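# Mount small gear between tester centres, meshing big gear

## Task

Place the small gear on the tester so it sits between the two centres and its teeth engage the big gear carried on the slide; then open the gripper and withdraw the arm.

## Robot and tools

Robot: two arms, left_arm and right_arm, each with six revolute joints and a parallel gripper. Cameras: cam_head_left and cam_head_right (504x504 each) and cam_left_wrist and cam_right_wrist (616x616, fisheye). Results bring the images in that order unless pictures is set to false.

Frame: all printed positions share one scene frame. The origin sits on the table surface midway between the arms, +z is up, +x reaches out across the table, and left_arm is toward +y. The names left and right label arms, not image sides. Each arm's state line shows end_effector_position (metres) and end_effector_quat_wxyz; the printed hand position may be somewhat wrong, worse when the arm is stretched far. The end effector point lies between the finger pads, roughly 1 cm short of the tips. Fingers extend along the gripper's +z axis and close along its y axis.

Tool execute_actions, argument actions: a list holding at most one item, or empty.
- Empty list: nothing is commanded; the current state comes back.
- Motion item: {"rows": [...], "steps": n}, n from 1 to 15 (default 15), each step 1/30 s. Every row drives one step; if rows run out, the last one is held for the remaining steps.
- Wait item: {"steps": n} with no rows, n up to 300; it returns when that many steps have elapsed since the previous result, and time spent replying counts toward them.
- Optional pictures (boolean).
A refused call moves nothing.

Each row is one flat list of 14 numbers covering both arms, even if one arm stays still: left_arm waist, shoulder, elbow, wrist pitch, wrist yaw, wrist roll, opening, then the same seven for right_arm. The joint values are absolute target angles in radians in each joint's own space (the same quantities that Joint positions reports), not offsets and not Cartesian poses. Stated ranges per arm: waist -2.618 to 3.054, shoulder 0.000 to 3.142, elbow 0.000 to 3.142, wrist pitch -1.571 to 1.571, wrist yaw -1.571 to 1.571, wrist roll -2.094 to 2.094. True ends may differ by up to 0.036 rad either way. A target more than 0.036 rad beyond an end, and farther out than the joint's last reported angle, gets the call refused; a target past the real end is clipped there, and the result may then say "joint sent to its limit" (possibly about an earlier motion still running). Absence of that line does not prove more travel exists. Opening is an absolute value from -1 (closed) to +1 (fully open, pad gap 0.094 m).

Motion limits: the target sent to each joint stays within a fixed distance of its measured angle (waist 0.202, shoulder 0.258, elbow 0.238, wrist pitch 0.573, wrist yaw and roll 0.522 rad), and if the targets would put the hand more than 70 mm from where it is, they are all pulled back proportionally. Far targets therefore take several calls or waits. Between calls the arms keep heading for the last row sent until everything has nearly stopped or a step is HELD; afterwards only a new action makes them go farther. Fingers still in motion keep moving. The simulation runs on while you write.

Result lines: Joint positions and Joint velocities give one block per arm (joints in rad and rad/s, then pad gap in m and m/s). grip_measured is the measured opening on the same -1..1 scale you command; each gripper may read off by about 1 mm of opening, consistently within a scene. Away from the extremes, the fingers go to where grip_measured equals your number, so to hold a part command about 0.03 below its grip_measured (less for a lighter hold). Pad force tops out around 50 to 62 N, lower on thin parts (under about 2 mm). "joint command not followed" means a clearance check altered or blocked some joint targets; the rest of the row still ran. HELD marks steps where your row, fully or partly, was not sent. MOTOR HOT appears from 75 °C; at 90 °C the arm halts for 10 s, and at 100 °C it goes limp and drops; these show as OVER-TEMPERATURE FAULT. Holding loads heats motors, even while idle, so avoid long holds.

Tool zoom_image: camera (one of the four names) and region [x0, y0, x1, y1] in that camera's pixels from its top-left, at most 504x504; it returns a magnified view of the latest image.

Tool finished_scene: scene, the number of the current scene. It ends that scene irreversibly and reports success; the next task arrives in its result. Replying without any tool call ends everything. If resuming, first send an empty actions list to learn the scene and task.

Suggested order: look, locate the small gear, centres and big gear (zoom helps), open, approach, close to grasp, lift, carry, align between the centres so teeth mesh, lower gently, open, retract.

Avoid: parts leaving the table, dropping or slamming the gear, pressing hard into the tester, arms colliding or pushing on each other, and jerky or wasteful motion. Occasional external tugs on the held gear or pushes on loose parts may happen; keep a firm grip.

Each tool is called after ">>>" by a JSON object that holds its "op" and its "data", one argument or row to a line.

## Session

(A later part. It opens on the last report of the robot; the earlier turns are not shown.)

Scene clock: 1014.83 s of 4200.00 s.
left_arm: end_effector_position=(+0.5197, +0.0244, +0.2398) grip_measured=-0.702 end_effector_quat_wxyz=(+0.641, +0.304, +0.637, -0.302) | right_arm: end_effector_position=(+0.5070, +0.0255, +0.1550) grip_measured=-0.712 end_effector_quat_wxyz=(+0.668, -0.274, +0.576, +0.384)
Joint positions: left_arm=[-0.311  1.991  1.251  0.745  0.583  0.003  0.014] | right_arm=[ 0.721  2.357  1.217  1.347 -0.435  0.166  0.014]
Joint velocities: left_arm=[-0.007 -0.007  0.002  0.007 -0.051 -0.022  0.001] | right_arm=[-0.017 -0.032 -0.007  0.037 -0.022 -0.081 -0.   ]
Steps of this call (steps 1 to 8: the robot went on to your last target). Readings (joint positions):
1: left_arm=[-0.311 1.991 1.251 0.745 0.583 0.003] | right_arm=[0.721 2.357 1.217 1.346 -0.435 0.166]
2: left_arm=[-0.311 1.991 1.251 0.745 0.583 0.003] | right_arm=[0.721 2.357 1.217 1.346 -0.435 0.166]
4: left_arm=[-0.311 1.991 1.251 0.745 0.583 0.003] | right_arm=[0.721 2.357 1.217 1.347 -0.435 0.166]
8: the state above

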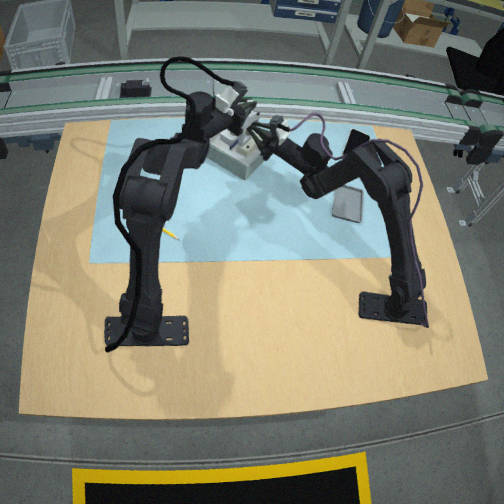

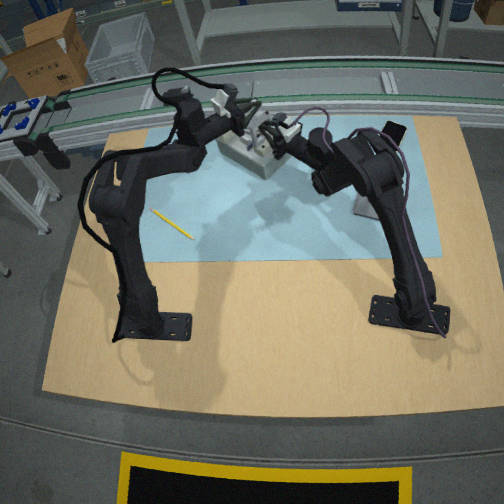

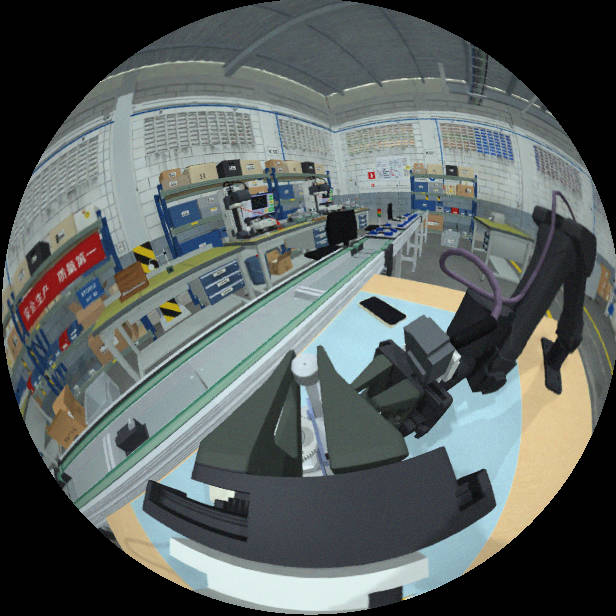

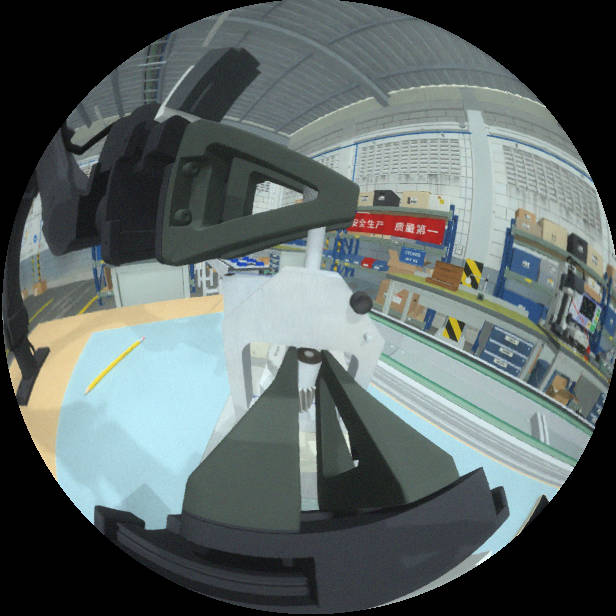

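>>> {"op": "execute_actions", "data": {
  "actions": [
    {"rows":[[-0.312,1.93,1.32,0.87,0.57,0,-0.72,0.745,2.355,1.225,1.36,-0.435,0.19,-0.75],[-0.312,1.945,1.302,0.855,0.57,0,-0.72,0.737,2.355,1.225,1.36,-0.435,0.19,-0.75],[-0.312,1.955,1.291,0.845,0.57,0,-0.72,0.737,2.355,1.225,1.36,-0.435,0.19,-0.75],[-0.312,1.963,1.282,0.837,0.57,0,-0.72,0.737,2.355,1.225,1.36,-0.435,0.19,-0.75],[-0.312,1.97,1.274,0.83,0.57,0,-0.72,0.737,2.355,1.225,1.36,-0.435,0.19,-0.75],[-0.312,1.976,1.267,0.823,0.57,0,-0.72,0.737,2.355,1.225,1.36,-0.435,0.19,-0.75],[-0.312,1.982,1.26,0.816,0.57,0,-0.72,0.737,2.355,1.225,1.36,-0.435,0.19,-0.75],[-0.312,1.988,1.254,0.81,0.57,0,-0.72,0.737,2.355,1.225,1.36,-0.435,0.19,-0.75],[-0.312,1.994,1.248,0.804,0.57,0,-0.72,0.737,2.355,1.225,1.36,-0.435,0.19,-0.75],[-0.312,2.0,1.242,0.798,0.57,0,-0.72,0.737,2.355,1.225,1.36,-0.435,0.19,-0.75],[-0.312,2.005,1.236,0.792,0.57,0,-0.72,0.737,2.355,1.225,1.36,-0.435,0.19,-0.75],[-0.312,2.015,1.225,0.785,0.57,0,-0.72,0.737,2.355,1.225,1.36,-0.435,0.19,-0.75]],"steps":15}
  ],
  "pictures": false
}}

>>> {"op": "execute_actions", "data": {
  "actions": [
    {"steps":12}
  ]
}}

>>> {"op": "zoom_image", "data": {
  "camera": "cam_right_wrist",
  "region": [240, 320, 380, 460]
}}

>>> {"op": "zoom_image", "data": {
  "camera": "cam_head_left",
  "region": [215, 95, 295, 175]
}}

Scene clock: 1037.50 s of 4200.00 s.
left_arm: end_effector_position=(+0.5197, +0.0241, +0.2348) grip_measured=-0.702 end_effector_quat_wxyz=(+0.642, +0.305, +0.636, -0.302) | right_arm: end_effector_position=(+0.5054, +0.0278, +0.1545) grip_measured=-0.712 end_effector_quat_wxyz=(+0.663, -0.271, +0.578, +0.390)
Joint positions: left_arm=[-0.311  2.002  1.242  0.768  0.584  0.003  0.014] | right_arm=[ 0.726  2.357  1.217  1.345 -0.435  0.179  0.014]
Joint velocities: left_arm=[-0.012  0.037 -0.007  0.11  -0.007  0.007  0.   ] | right_arm=[-0.002 -0.007 -0.007 -0.037 -0.007 -0.051  0.   ]
Steps of this call (steps 1 to 15: the robot went on to your last target; steps 16 to 90: nothing new was sent; then 19.17 s passed at rest; steps 91 to 105: all 15 steps of this action). Readings (joint positions):
91: left_arm=[-0.311 1.991 1.251 0.745 0.583 0.003] | right_arm=[0.722 2.357 1.217 1.347 -0.435 0.168]
92: left_arm=[-0.311 1.991 1.251 0.745 0.583 0.003] | right_arm=[0.723 2.357 1.217 1.347 -0.435 0.171]
94: left_arm=[-0.311 1.991 1.251 0.744 0.583 0.003] | right_arm=[0.725 2.357 1.217 1.347 -0.435 0.175]
98: left_arm=[-0.311 1.994 1.251 0.740 0.584 0.003] | right_arm=[0.726 2.357 1.217 1.346 -0.435 0.178]
105: the state above

Scene clock: 1037.90 s of 4200.00 s.
left_arm: end_effector_position=(+0.5197, +0.0241, +0.2348) grip_measured=-0.702 end_effector_quat_wxyz=(+0.643, +0.305, +0.634, -0.302) | right_arm: end_effector_position=(+0.5054, +0.0278, +0.1545) grip_measured=-0.712 end_effector_quat_wxyz=(+0.663, -0.271, +0.578, +0.390)
Joint positions: left_arm=[-0.311  2.004  1.24   0.776  0.584  0.003  0.014] | right_arm=[ 0.726  2.357  1.217  1.345 -0.435  0.179  0.014]
Joint velocities: left_arm=[-0.002 -0.002 -0.002 -0.022 -0.051 -0.007  0.   ] | right_arm=[-0.007 -0.027 -0.002 -0.007  0.007 -0.11  -0.001]
Steps of this call (steps 1 to 12: the robot went on to your last target). Readings (joint positions):
1: left_arm=[-0.311 2.003 1.242 0.770 0.584 0.003] | right_arm=[0.726 2.357 1.217 1.345 -0.435 0.179]
2: left_arm=[-0.311 2.004 1.241 0.772 0.584 0.003] | right_arm=[0.726 2.357 1.217 1.345 -0.435 0.179]
4: left_arm=[-0.311 2.004 1.241 0.774 0.584 0.003] | right_arm=[0.726 2.357 1.217 1.345 -0.435 0.179]
8: left_arm=[-0.311 2.004 1.241 0.776 0.584 0.003] | right_arm=[0.726 2.357 1.217 1.345 -0.435 0.179]
12: the state above

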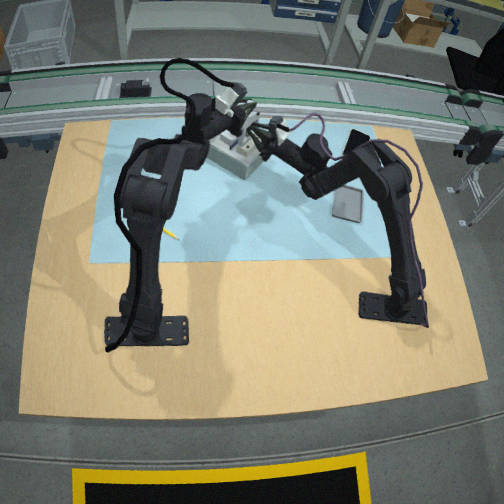

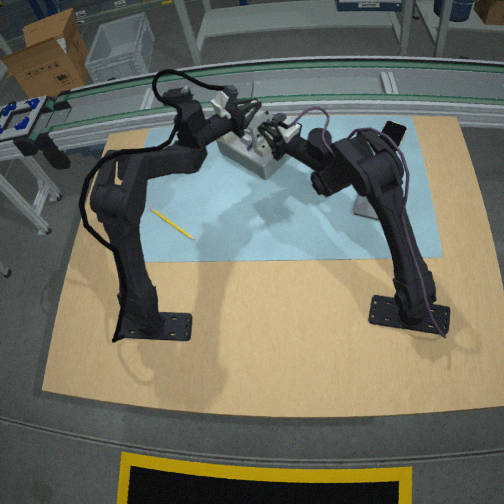

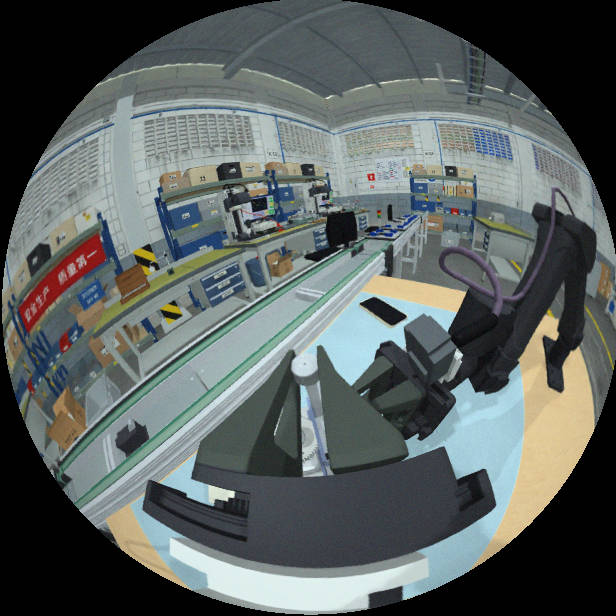

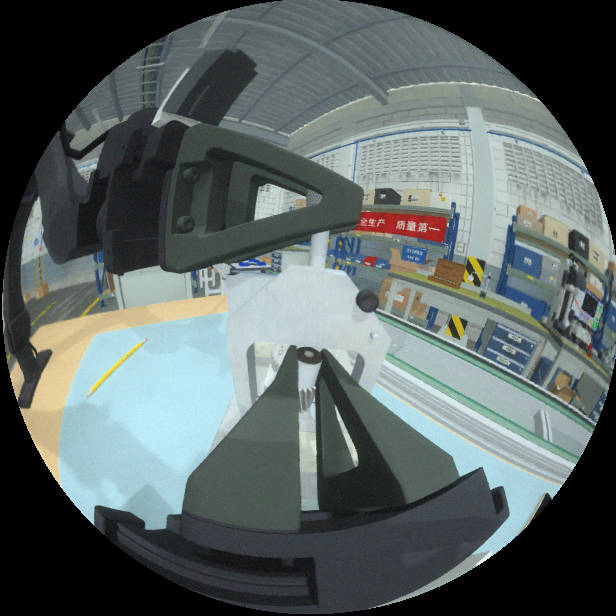

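Region (240, 320, 380, 460) of cam_right_wrist's 616x616 image, scaled by 3.600, with more detail than that image has.

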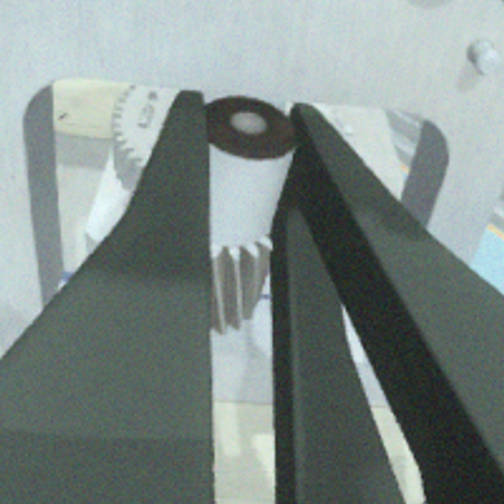

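Region (215, 95, 295, 175) of cam_head_left's 504x504 image, scaled by 6.300, with more detail than that image has.

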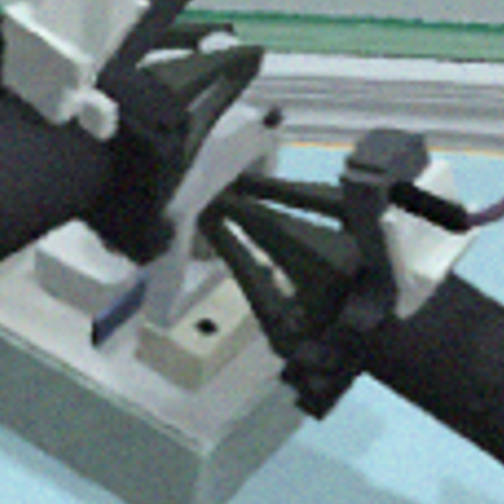

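>>> {"op": "execute_actions", "data": {
  "actions": [
    {"rows":[[-0.312,2.0,1.24,0.80,0.57,0,-0.72,0.737,2.355,1.225,1.37,-0.435,0.19,-0.75],[-0.312,1.985,1.255,0.815,0.57,0,-0.72,0.737,2.355,1.225,1.37,-0.435,0.19,-0.75],[-0.312,1.97,1.27,0.83,0.57,0,-0.72,0.737,2.355,1.225,1.37,-0.435,0.19,-0.75],[-0.312,1.955,1.285,0.845,0.57,0,-0.72,0.737,2.355,1.225,1.37,-0.435,0.19,-0.75],[-0.312,1.94,1.30,0.86,0.57,0,-0.72,0.737,2.355,1.225,1.37,-0.435,0.19,-0.75],[-0.312,1.925,1.32,0.875,0.57,0,-0.72,0.737,2.355,1.225,1.37,-0.435,0.19,-0.75],[-0.312,1.915,1.335,0.885,0.57,0,-0.72,0.737,2.37,1.24,1.37,-0.435,0.19,-0.75]],"steps":15}
  ],
  "pictures": false
}}

>>> {"op": "execute_actions", "data": {
  "actions": [
    {"rows":[[-0.312,1.915,1.335,0.885,0.57,0,-0.72,0.747,2.375,1.255,1.345,-0.425,0.19,-0.75],[-0.312,1.915,1.335,0.885,0.57,0,-0.72,0.739,2.395,1.258,1.342,-0.424,0.19,-0.75],[-0.312,1.915,1.335,0.885,0.57,0,-0.72,0.74,2.379,1.262,1.339,-0.423,0.19,-0.75],[-0.312,1.915,1.335,0.885,0.57,0,-0.72,0.741,2.381,1.267,1.336,-0.422,0.19,-0.75],[-0.312,1.915,1.335,0.885,0.57,0,-0.72,0.742,2.383,1.272,1.333,-0.42,0.19,-0.75],[-0.312,1.915,1.335,0.885,0.57,0,-0.72,0.743,2.385,1.277,1.33,-0.418,0.19,-0.75],[-0.312,1.915,1.335,0.885,0.57,0,-0.72,0.744,2.385,1.28,1.33,-0.415,0.19,-0.75]],"steps":15}
  ]
}}

>>> {"op": "zoom_image", "data": {
  "camera": "cam_right_wrist",
  "region": [240, 320, 380, 460]
}}

Scene clock: 1060.07 s of 4200.00 s.
left_arm: end_effector_position=(+0.5196, +0.0243, +0.2399) grip_measured=-0.702 end_effector_quat_wxyz=(+0.642, +0.304, +0.636, -0.302) | right_arm: end_effector_position=(+0.5052, +0.0276, +0.1555) grip_measured=-0.712 end_effector_quat_wxyz=(+0.664, -0.271, +0.577, +0.390)
Joint positions: left_arm=[-0.311  1.992  1.25   0.748  0.583  0.002  0.014] | right_arm=[ 0.726  2.357  1.217  1.349 -0.435  0.181  0.014]
Joint velocities: left_arm=[ 0.002 -0.002  0.012  0.037  0.066  0.007 -0.002] | right_arm=[-0.002 -0.007 -0.007  0.022 -0.022  0.022  0.001]
Steps of this call (steps 1 to 15: the robot went on to your last target; steps 16 to 90: nothing new was sent; then 18.67 s passed at rest; steps 91 to 105: all 15 steps of this action). Readings (joint positions):
91: left_arm=[-0.311 2.004 1.240 0.777 0.584 0.003] | right_arm=[0.726 2.357 1.217 1.345 -0.435 0.179]
92: left_arm=[-0.311 2.004 1.240 0.779 0.584 0.002] | right_arm=[0.726 2.357 1.217 1.345 -0.435 0.179]
94: left_arm=[-0.311 2.003 1.240 0.781 0.584 0.002] | right_arm=[0.726 2.357 1.217 1.345 -0.435 0.180]
98: left_arm=[-0.311 1.996 1.246 0.765 0.583 0.002] | right_arm=[0.726 2.357 1.217 1.346 -0.435 0.181]
105: the state above

Scene clock: 1060.57 s of 4200.00 s.
left_arm: end_effector_position=(+0.5195, +0.0244, +0.2410) grip_measured=-0.702 end_effector_quat_wxyz=(+0.642, +0.304, +0.636, -0.302) | right_arm: end_effector_position=(+0.5076, +0.0335, +0.1575) grip_measured=-0.712 end_effector_quat_wxyz=(+0.663, -0.272, +0.576, +0.393)
Joint positions: left_arm=[-0.311  1.989  1.251  0.746  0.583  0.002  0.014] | right_arm=[ 0.733  2.366  1.245  1.33  -0.433  0.183  0.014]
Joint velocities: left_arm=[-0.002 -0.007 -0.022  0.066 -0.007  0.007  0.001] | right_arm=[ 0.007  0.007 -0.022 -0.051  0.022 -0.022  0.   ]
Steps of this call (steps 1 to 15: all 15 steps of this action). Readings (joint positions):
1: left_arm=[-0.311 1.991 1.250 0.748 0.583 0.002] | right_arm=[0.727 2.357 1.218 1.349 -0.435 0.181]
2: left_arm=[-0.311 1.991 1.251 0.747 0.584 0.002] | right_arm=[0.727 2.360 1.222 1.347 -0.435 0.181]
4: left_arm=[-0.311 1.991 1.251 0.746 0.584 0.002] | right_arm=[0.728 2.365 1.231 1.345 -0.435 0.182]
8: left_arm=[-0.311 1.989 1.251 0.746 0.583 0.002] | right_arm=[0.732 2.366 1.245 1.333 -0.433 0.183]
15: the state above

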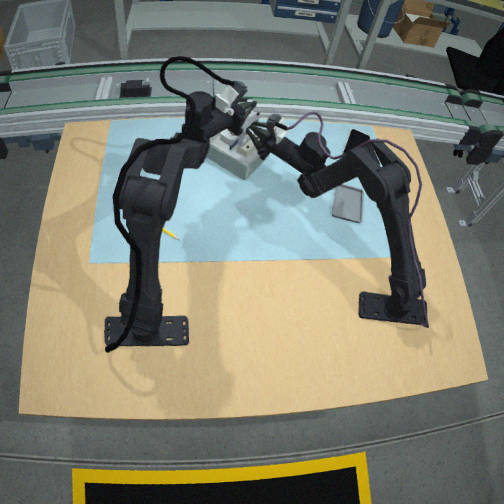

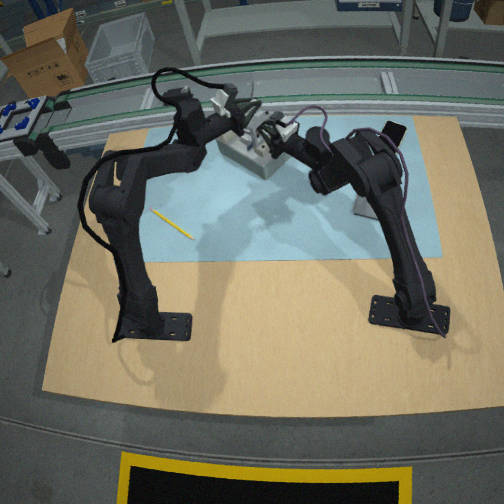

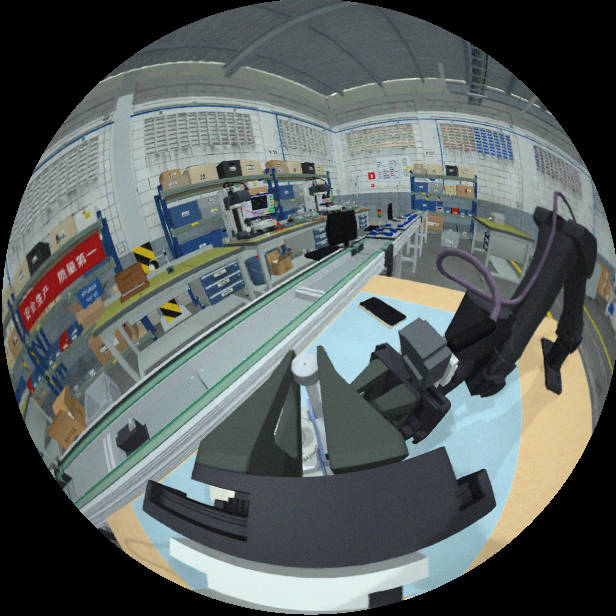

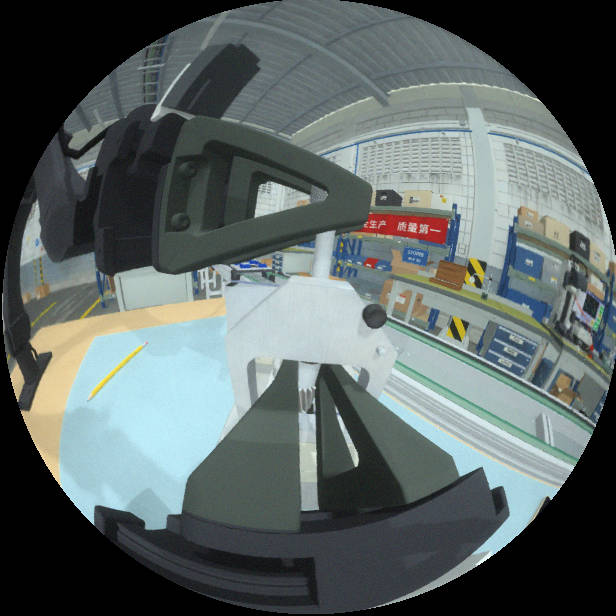

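Region (240, 320, 380, 460) of cam_right_wrist's 616x616 image, scaled by 3.600, with more detail than that image has.

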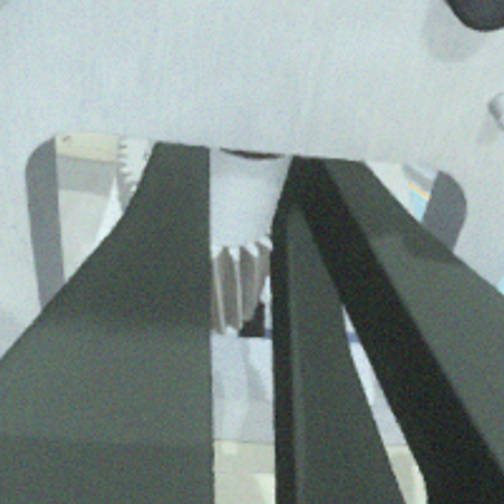

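>>> {"op": "execute_actions", "data": {
  "actions": [
    {"rows":[[-0.312,1.93,1.32,0.87,0.57,0,-0.72,0.738,2.38,1.27,1.33,-0.425,0.185,-0.75],[-0.312,1.945,1.302,0.855,0.57,0,-0.72,0.738,2.38,1.27,1.33,-0.425,0.185,-0.75],[-0.312,1.955,1.291,0.845,0.57,0,-0.72,0.738,2.38,1.27,1.33,-0.425,0.185,-0.75],[-0.312,1.963,1.282,0.837,0.57,0,-0.72,0.738,2.38,1.27,1.33,-0.425,0.185,-0.75],[-0.312,1.97,1.274,0.83,0.57,0,-0.72,0.738,2.38,1.27,1.33,-0.425,0.185,-0.75],[-0.312,1.976,1.267,0.823,0.57,0,-0.72,0.738,2.38,1.27,1.33,-0.425,0.185,-0.75],[-0.312,1.982,1.26,0.816,0.57,0,-0.72,0.738,2.38,1.27,1.33,-0.425,0.185,-0.75],[-0.312,1.988,1.254,0.81,0.57,0,-0.72,0.738,2.38,1.27,1.33,-0.425,0.185,-0.75],[-0.312,1.994,1.248,0.804,0.57,0,-0.72,0.738,2.38,1.27,1.33,-0.425,0.185,-0.75],[-0.312,2.0,1.242,0.798,0.57,0,-0.72,0.738,2.38,1.27,1.33,-0.425,0.185,-0.75],[-0.312,2.005,1.236,0.78,0.57,0,-0.72,0.738,2.38,1.27,1.32,-0.425,0.185,-0.75],[-0.312,2.015,1.225,0.77,0.57,0,-0.72,0.738,2.38,1.27,1.31,-0.425,0.185,-0.75]],"steps":15}
  ],
  "pictures": false
}}

>>> {"op": "execute_actions", "data": {
  "actions": [
    {"steps":12}
  ]
}}

>>> {"op": "zoom_image", "data": {
  "camera": "cam_right_wrist",
  "region": [240, 320, 380, 460]
}}

Scene clock: 1079.13 s of 4200.00 s.
left_arm: end_effector_position=(+0.5196, +0.0241, +0.2356) grip_measured=-0.702 end_effector_quat_wxyz=(+0.641, +0.305, +0.636, -0.302) | right_arm: end_effector_position=(+0.5086, +0.0336, +0.1565) grip_measured=-0.712 end_effector_quat_wxyz=(+0.662, -0.271, +0.578, +0.392)
Joint positions: left_arm=[-0.311  2.     1.244  0.762  0.584  0.002  0.014] | right_arm=[ 0.733  2.366  1.248  1.322 -0.431  0.183  0.014]
Joint velocities: left_arm=[ 0.007  0.032 -0.027  0.095  0.037  0.037 -0.   ] | right_arm=[-0.002  0.017  0.027 -0.066 -0.066 -0.051  0.001]
Steps of this call (steps 1 to 15: the robot went on to your last target; steps 16 to 90: nothing new was sent; then 15.07 s passed at rest; steps 91 to 105: all 15 steps of this action). Readings (joint positions):
91: left_arm=[-0.311 1.989 1.251 0.746 0.583 0.002] | right_arm=[0.733 2.366 1.245 1.330 -0.434 0.183]
92: left_arm=[-0.311 1.989 1.251 0.746 0.583 0.002] | right_arm=[0.733 2.366 1.245 1.330 -0.434 0.183]
94: left_arm=[-0.311 1.989 1.251 0.745 0.583 0.002] | right_arm=[0.733 2.366 1.245 1.330 -0.434 0.183]
98: left_arm=[-0.311 1.992 1.251 0.743 0.584 0.002] | right_arm=[0.733 2.366 1.245 1.329 -0.434 0.183]
105: the state above

Scene clock: 1079.53 s of 4200.00 s.
left_arm: end_effector_position=(+0.5197, +0.0241, +0.2353) grip_measured=-0.702 end_effector_quat_wxyz=(+0.642, +0.305, +0.635, -0.302) | right_arm: end_effector_position=(+0.5088, +0.0337, +0.1566) grip_measured=-0.712 end_effector_quat_wxyz=(+0.662, -0.271, +0.579, +0.392)
Joint positions: left_arm=[-0.311  2.002  1.242  0.769  0.584  0.002  0.014] | right_arm=[ 0.733  2.366  1.249  1.321 -0.431  0.183  0.014]
Joint velocities: left_arm=[-0.012 -0.002 -0.002  0.007 -0.007  0.051 -0.002] | right_arm=[-0.002 -0.007 -0.002 -0.081 -0.007  0.007  0.   ]
Steps of this call (steps 1 to 12: the robot went on to your last target). Readings (joint positions):
1: left_arm=[-0.311 2.001 1.243 0.765 0.584 0.002] | right_arm=[0.733 2.366 1.249 1.321 -0.431 0.183]
2: left_arm=[-0.311 2.001 1.243 0.766 0.584 0.002] | right_arm=[0.733 2.366 1.249 1.321 -0.431 0.183]
4: left_arm=[-0.311 2.002 1.243 0.767 0.584 0.002] | right_arm=[0.733 2.366 1.249 1.321 -0.431 0.183]
8: left_arm=[-0.311 2.002 1.242 0.769 0.584 0.002] | right_arm=[0.733 2.366 1.249 1.321 -0.431 0.183]
12: the state above

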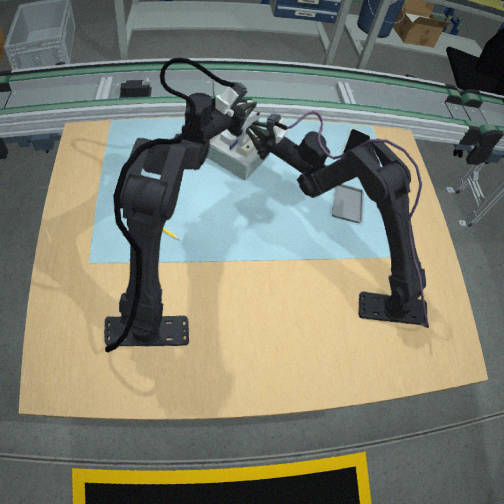

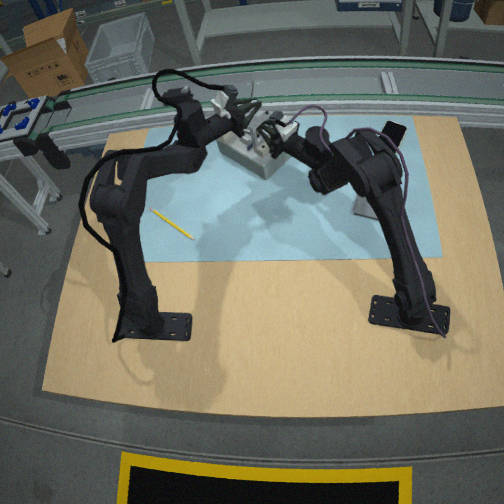

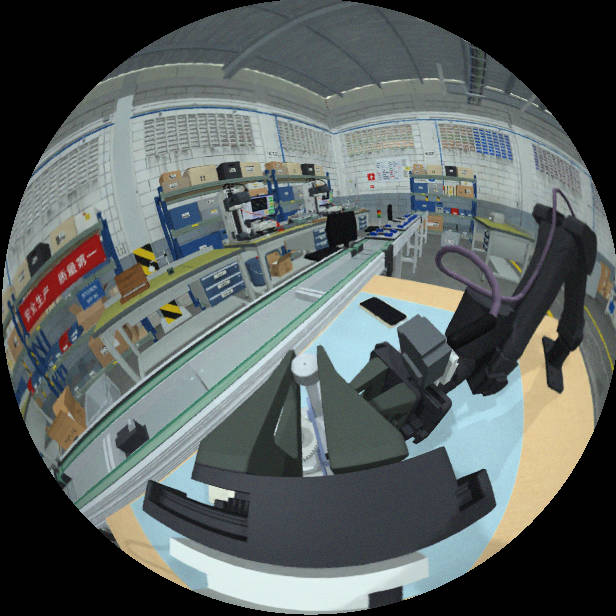

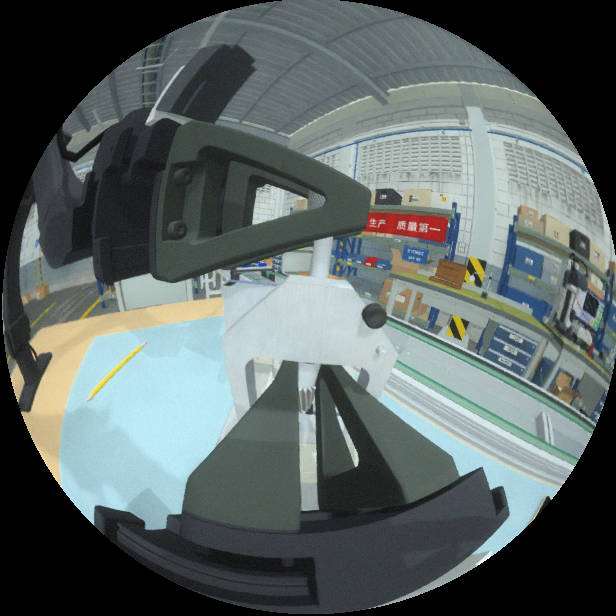

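Region (240, 320, 380, 460) of cam_right_wrist's 616x616 image, scaled by 3.600, with more detail than that image has.

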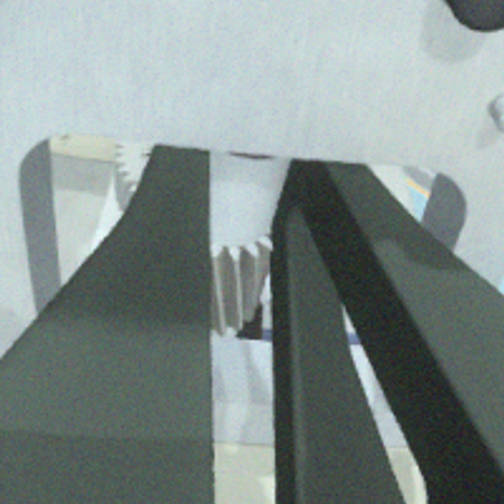

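>>> {"op": "execute_actions", "data": {
  "actions": [
    {"rows":[[-0.312,2.015,1.225,0.77,0.57,0,-0.72,0.738,2.38,1.275,1.31,-0.43,0.21,-0.75],[-0.312,2.015,1.225,0.77,0.57,0,-0.72,0.738,2.38,1.275,1.31,-0.43,0.23,-0.75],[-0.312,2.015,1.225,0.77,0.57,0,-0.72,0.738,2.38,1.275,1.31,-0.435,0.25,-0.75],[-0.312,2.015,1.225,0.77,0.57,0,-0.72,0.738,2.38,1.275,1.31,-0.44,0.27,-0.75],[-0.312,2.015,1.225,0.77,0.57,0,-0.72,0.738,2.38,1.275,1.31,-0.44,0.29,-0.75]],"steps":15}
  ],
  "pictures": false
}}

Scene clock: 1086.33 s of 4200.00 s.
left_arm: end_effector_position=(+0.5197, +0.0240, +0.2330) grip_measured=-0.702 end_effector_quat_wxyz=(+0.641, +0.305, +0.636, -0.303) | right_arm: end_effector_position=(+0.5083, +0.0345, +0.1544) grip_measured=-0.712 end_effector_quat_wxyz=(+0.641, -0.248, +0.592, +0.421)
Joint positions: left_arm=[-0.311  2.005  1.24   0.769  0.585  0.002  0.014] | right_arm=[ 0.733  2.366  1.249  1.312 -0.437  0.268  0.014]
Joint velocities: left_arm=[ 0.017 -0.012 -0.002 -0.007 -0.022 -0.022 -0.   ] | right_arm=[-0.012  0.027 -0.002 -0.051 -0.022  0.022 -0.001]
Steps of this call (steps 1 to 15: the robot went on to your last target; steps 16 to 90: nothing new was sent; then 3.30 s passed at rest; steps 91 to 105: all 15 steps of this action). Readings (joint positions):
91: left_arm=[-0.311 2.002 1.242 0.769 0.584 0.002] | right_arm=[0.733 2.366 1.249 1.321 -0.431 0.186]
92: left_arm=[-0.311 2.002 1.242 0.769 0.584 0.002] | right_arm=[0.733 2.366 1.249 1.321 -0.432 0.191]
94: left_arm=[-0.311 2.002 1.242 0.769 0.584 0.002] | right_arm=[0.733 2.366 1.249 1.321 -0.432 0.208]
98: left_arm=[-0.311 2.005 1.240 0.769 0.585 0.002] | right_arm=[0.733 2.366 1.249 1.312 -0.436 0.250]
105: the state above

>>> {"op": "execute_actions", "data": {
  "actions": [
    {"rows":[[-0.312,2.02,1.22,0.76,0.57,0,-0.72,0.738,2.38,1.26,1.28,-0.44,0.27,-0.75]],"steps":12}
  ]
}}

>>> {"op": "zoom_image", "data": {
  "camera": "cam_right_wrist",
  "region": [220, 230, 420, 450]
}}

Scene clock: 1093.60 s of 4200.00 s.
left_arm: end_effector_position=(+0.5197, +0.0240, +0.2330) grip_measured=-0.702 end_effector_quat_wxyz=(+0.641, +0.305, +0.636, -0.303) | right_arm: end_effector_position=(+0.5082, +0.0346, +0.1541) grip_measured=-0.712 end_effector_quat_wxyz=(+0.639, -0.247, +0.593, +0.422)
Joint positions: left_arm=[-0.311  2.005  1.24   0.769  0.585  0.002  0.014] | right_arm=[ 0.733  2.366  1.249  1.311 -0.438  0.272  0.014]
Joint velocities: left_arm=[-0.017 -0.017 -0.012 -0.037  0.007  0.022 -0.   ] | right_arm=[-0.012  0.007 -0.007  0.066  0.022 -0.066 -0.001]
Steps of this call (steps 1 to 15: the robot went on to your last target; steps 16 to 90: nothing new was sent; then 3.87 s passed at rest; steps 91 to 102: all 12 steps of this action). Readings (joint positions):
91: left_arm=[-0.311 2.005 1.240 0.769 0.585 0.002] | right_arm=[0.733 2.366 1.249 1.311 -0.437 0.272]
92: left_arm=[-0.311 2.005 1.240 0.769 0.585 0.002] | right_arm=[0.733 2.366 1.249 1.311 -0.438 0.272]
94: left_arm=[-0.311 2.005 1.240 0.769 0.585 0.002] | right_arm=[0.733 2.366 1.249 1.311 -0.438 0.272]
98: left_arm=[-0.311 2.005 1.240 0.769 0.585 0.002] | right_arm=[0.733 2.366 1.249 1.311 -0.438 0.272]
102: the state above

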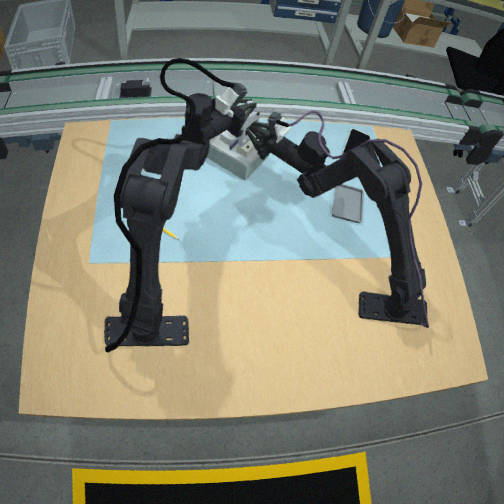

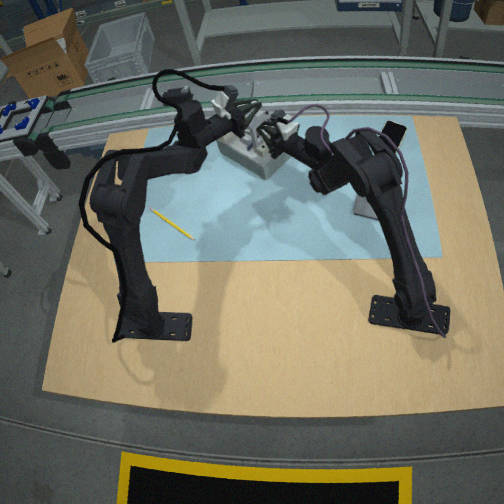

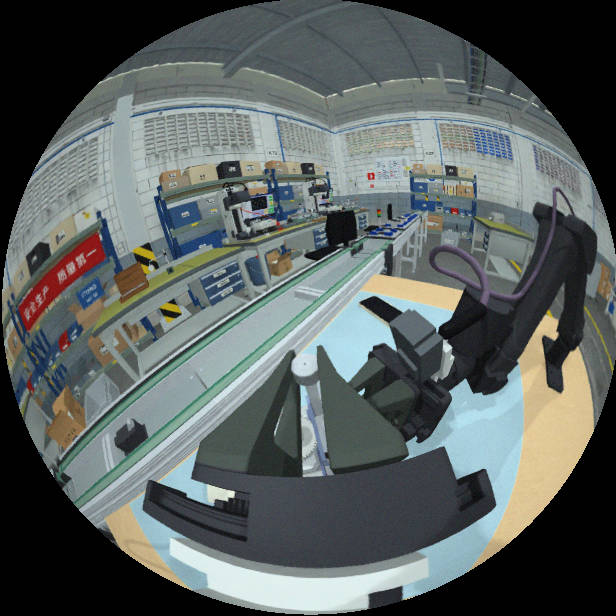

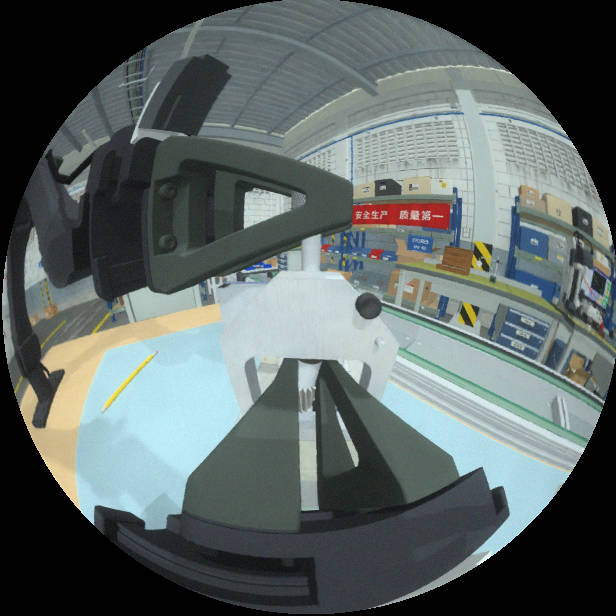

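Region (220, 230, 420, 450) of cam_right_wrist's 616x616 image, scaled by 2.291, with more detail than that image has; it fills the left 458 columns of this view, and the rest is white.

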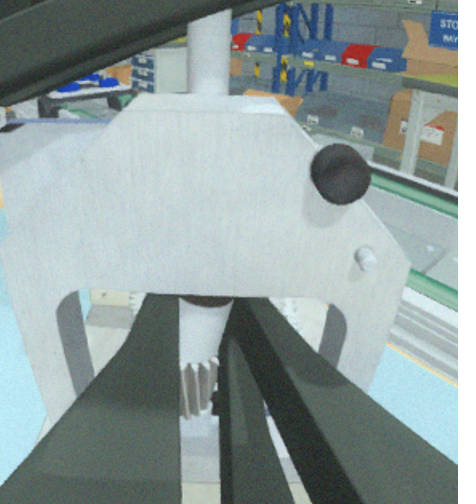

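>>> {"op": "execute_actions", "data": {
  "actions": []
}}

Scene clock: 1111.07 s of 4200.00 s.
left_arm: end_effector_position=(+0.5197, +0.0240, +0.2330) grip_measured=-0.702 end_effector_quat_wxyz=(+0.641, +0.305, +0.636, -0.303) | right_arm: end_effector_position=(+0.5082, +0.0346, +0.1541) grip_measured=-0.712 end_effector_quat_wxyz=(+0.639, -0.247, +0.593, +0.422)
Joint positions: left_arm=[-0.311  2.005  1.24   0.769  0.585  0.002  0.014] | right_arm=[ 0.733  2.366  1.249  1.311 -0.438  0.272  0.014]
Joint velocities: left_arm=[ 0.022 -0.012 -0.012  0.037  0.037  0.051 -0.   ] | right_arm=[-0.002 -0.007  0.002 -0.037  0.125  0.007 -0.001]
Steps of this call (steps 1 to 15: the robot went on to your last target; steps 16 to 90: nothing new was sent; then 14.47 s passed at rest). Readings (joint positions):
1: left_arm=[-0.311 2.005 1.240 0.769 0.585 0.002] | right_arm=[0.733 2.366 1.249 1.311 -0.438 0.272]
2: left_arm=[-0.311 2.005 1.240 0.769 0.585 0.002] | right_arm=[0.733 2.366 1.249 1.311 -0.438 0.272]
4: left_arm=[-0.311 2.005 1.240 0.769 0.585 0.002] | right_arm=[0.733 2.366 1.249 1.311 -0.438 0.272]
8: left_arm=[-0.311 2.005 1.240 0.769 0.585 0.002] | right_arm=[0.733 2.366 1.249 1.311 -0.438 0.272]
90: the state above
All arms were judged still, so your last target was given up. Only a new action makes them travel on or press farther. Fingers that are still opening or closing keep moving.

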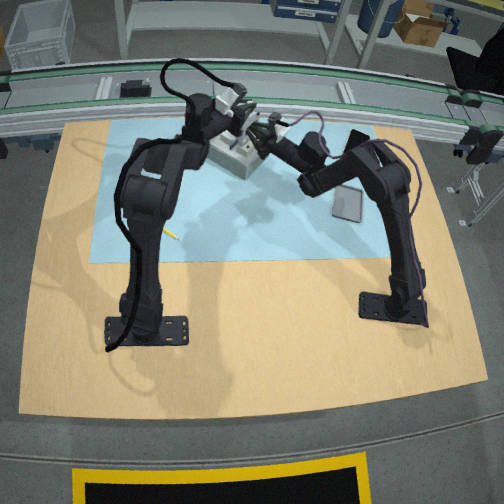

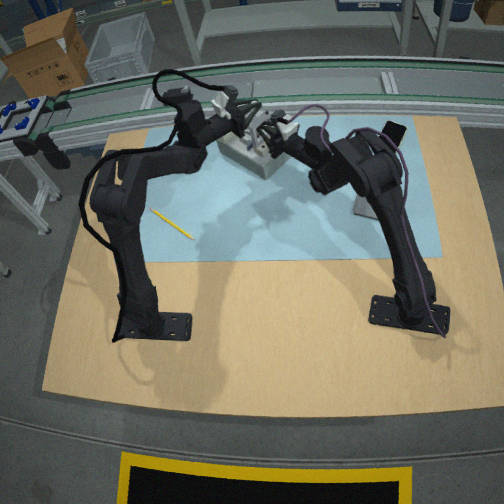

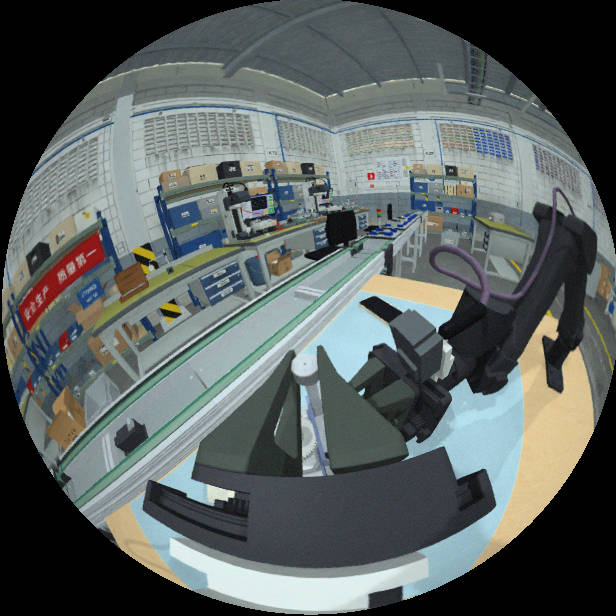

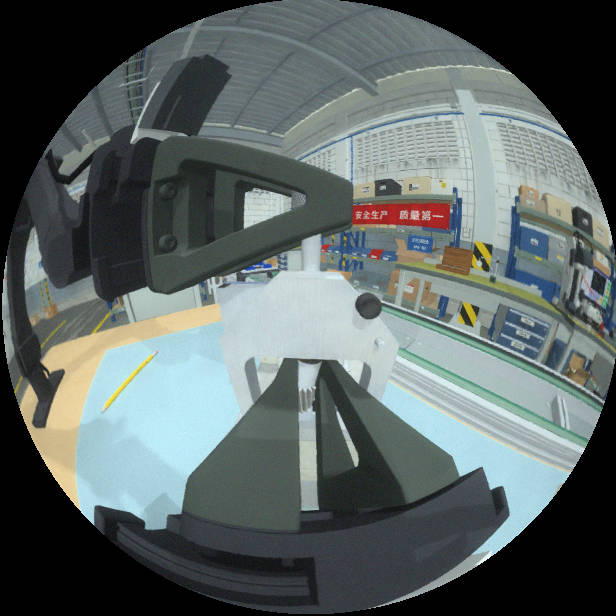

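>>> {"op": "zoom_image", "data": {
  "camera": "cam_right_wrist",
  "region": [210, 220, 410, 460]
}}

>>> {"op": "zoom_image", "data": {
  "camera": "cam_left_wrist",
  "region": [260, 340, 380, 490]
}}

Region (210, 220, 410, 460) of cam_right_wrist's 616x616 image, scaled by 2.100, with more detail than that image has.

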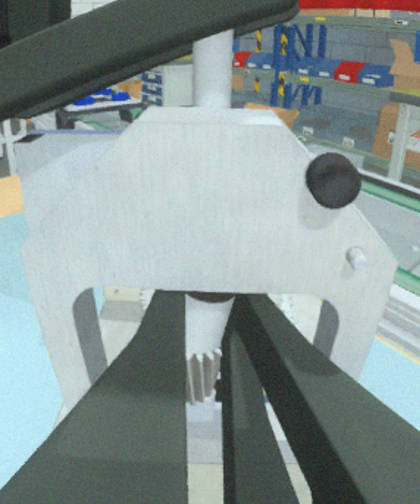

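Region (260, 340, 380, 490) of cam_left_wrist's 616x616 image, scaled by 3.360, with more detail than that image has; it fills the left 403 columns of this view, and the rest is white.

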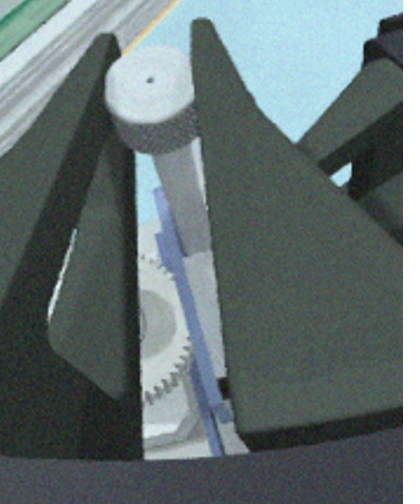

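>>> {"op": "execute_actions", "data": {
  "actions": [
    {"rows":[[-0.312,1.99,1.27,0.80,0.57,0,-0.72,0.738,2.38,1.27,1.32,-0.44,0.27,-0.75],[-0.312,1.98,1.28,0.82,0.57,0,-0.72,0.738,2.38,1.27,1.335,-0.44,0.27,-0.75],[-0.312,1.97,1.29,0.825,0.57,0,-0.72,0.738,2.38,1.27,1.345,-0.44,0.27,-0.75]],"steps":15}
  ],
  "pictures": false
}}

>>> {"op": "execute_actions", "data": {
  "actions": [
    {"rows":[[-0.312,1.97,1.29,0.825,0.57,0,-0.72,0.738,2.38,1.27,1.345,-0.44,0.24,-0.75],[-0.312,1.97,1.29,0.825,0.57,0,-0.72,0.738,2.38,1.27,1.345,-0.44,0.22,-0.75],[-0.312,1.97,1.29,0.825,0.57,0,-0.72,0.738,2.38,1.27,1.345,-0.44,0.2,-0.75],[-0.312,1.97,1.29,0.825,0.57,0,-0.72,0.738,2.38,1.27,1.345,-0.44,0.17,-0.75]],"steps":15}
  ]
}}

>>> {"op": "zoom_image", "data": {
  "camera": "cam_right_wrist",
  "region": [210, 220, 410, 460]
}}

Scene clock: 1127.70 s of 4200.00 s.
left_arm: end_effector_position=(+0.5197, +0.0240, +0.2342) grip_measured=-0.702 end_effector_quat_wxyz=(+0.643, +0.305, +0.635, -0.302) | right_arm: end_effector_position=(+0.5081, +0.0345, +0.1547) grip_measured=-0.712 end_effector_quat_wxyz=(+0.640, -0.247, +0.592, +0.422)
Joint positions: left_arm=[-0.311  2.005  1.24   0.775  0.585  0.002  0.014] | right_arm=[ 0.733  2.366  1.249  1.313 -0.438  0.272  0.014]
Joint velocities: left_arm=[-0.022 -0.012 -0.017  0.051 -0.007 -0.037 -0.001] | right_arm=[ 0.002 -0.017 -0.002  0.022 -0.081 -0.007 -0.001]
Steps of this call (steps 1 to 90: nothing new was sent; then 13.13 s passed at rest; steps 91 to 105: all 15 steps of this action). Readings (joint positions):
91: left_arm=[-0.311 2.005 1.240 0.772 0.585 0.002] | right_arm=[0.733 2.366 1.249 1.312 -0.438 0.272]
92: left_arm=[-0.311 2.005 1.240 0.774 0.585 0.002] | right_arm=[0.733 2.366 1.249 1.312 -0.438 0.272]
94: left_arm=[-0.311 2.005 1.240 0.775 0.585 0.002] | right_arm=[0.733 2.366 1.249 1.313 -0.438 0.272]
98: left_arm=[-0.311 2.005 1.240 0.775 0.585 0.002] | right_arm=[0.733 2.366 1.249 1.313 -0.438 0.272]
105: the state above

Scene clock: 1128.20 s of 4200.00 s.
left_arm: end_effector_position=(+0.5197, +0.0240, +0.2348) grip_measured=-0.702 end_effector_quat_wxyz=(+0.644, +0.305, +0.634, -0.302) | right_arm: end_effector_position=(+0.5078, +0.0348, +0.1547) grip_measured=-0.712 end_effector_quat_wxyz=(+0.653, -0.266, +0.584, +0.403)
Joint positions: left_arm=[-0.311  2.005  1.24   0.777  0.585  0.002  0.014] | right_arm=[ 0.733  2.366  1.249  1.313 -0.44   0.209  0.014]
Joint velocities: left_arm=[-0.007 -0.002 -0.032 -0.037  0.022  0.007 -0.   ] | right_arm=[ 0.012 -0.002  0.022  0.007 -0.007  0.022 -0.   ]
Steps of this call (steps 1 to 15: all 15 steps of this action). Readings (joint positions):
1: left_arm=[-0.311 2.005 1.240 0.775 0.585 0.002] | right_arm=[0.733 2.366 1.249 1.313 -0.438 0.268]
2: left_arm=[-0.311 2.005 1.240 0.775 0.585 0.002] | right_arm=[0.733 2.366 1.249 1.313 -0.438 0.261]
4: left_arm=[-0.311 2.005 1.240 0.775 0.585 0.002] | right_arm=[0.733 2.366 1.249 1.313 -0.438 0.239]
8: left_arm=[-0.311 2.005 1.240 0.776 0.585 0.002] | right_arm=[0.733 2.366 1.249 1.313 -0.438 0.217]
15: the state above

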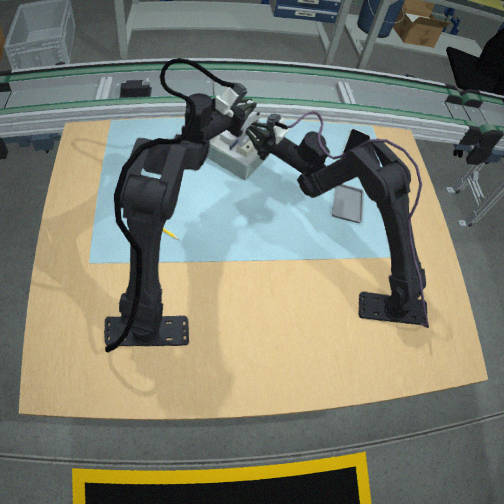

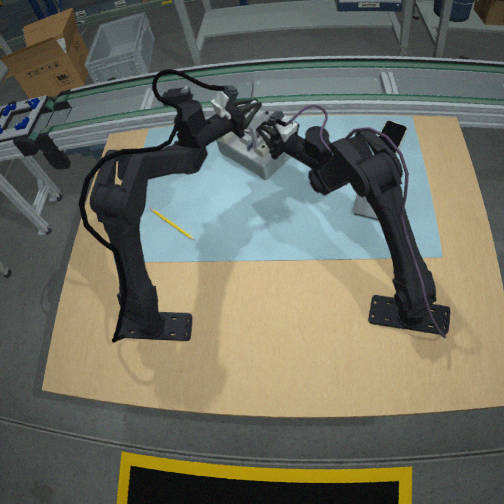

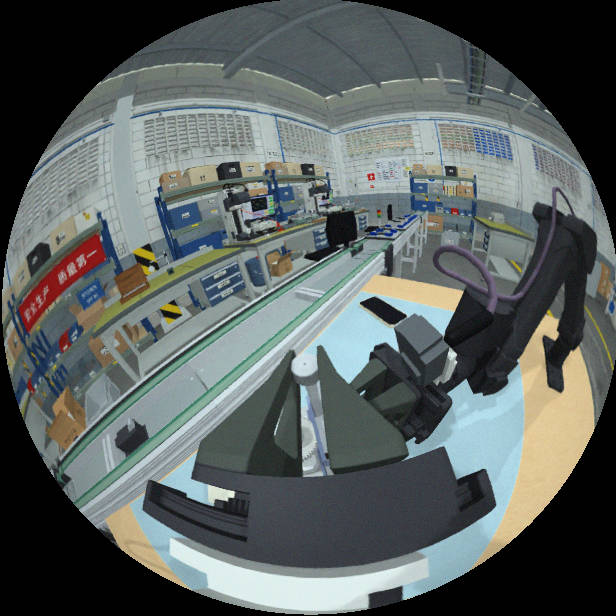

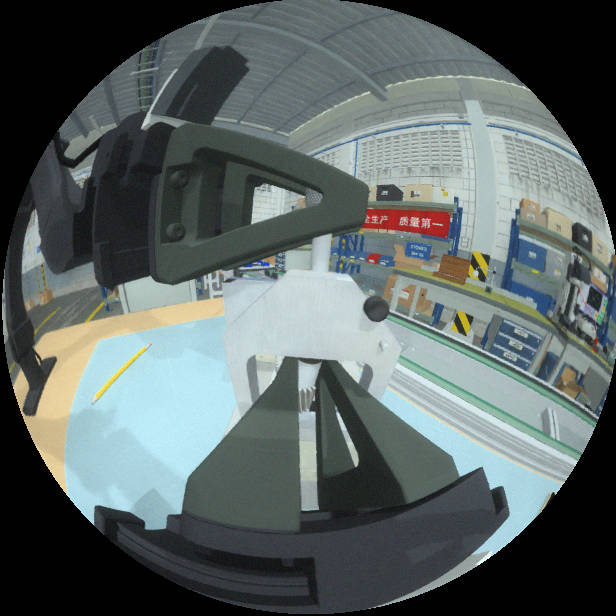

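Region (210, 220, 410, 460) of cam_right_wrist's 616x616 image, scaled by 2.100, with more detail than that image has.

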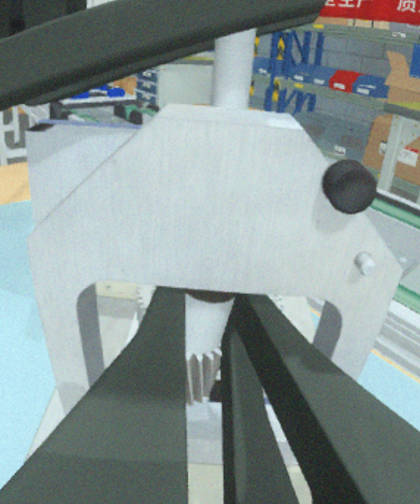

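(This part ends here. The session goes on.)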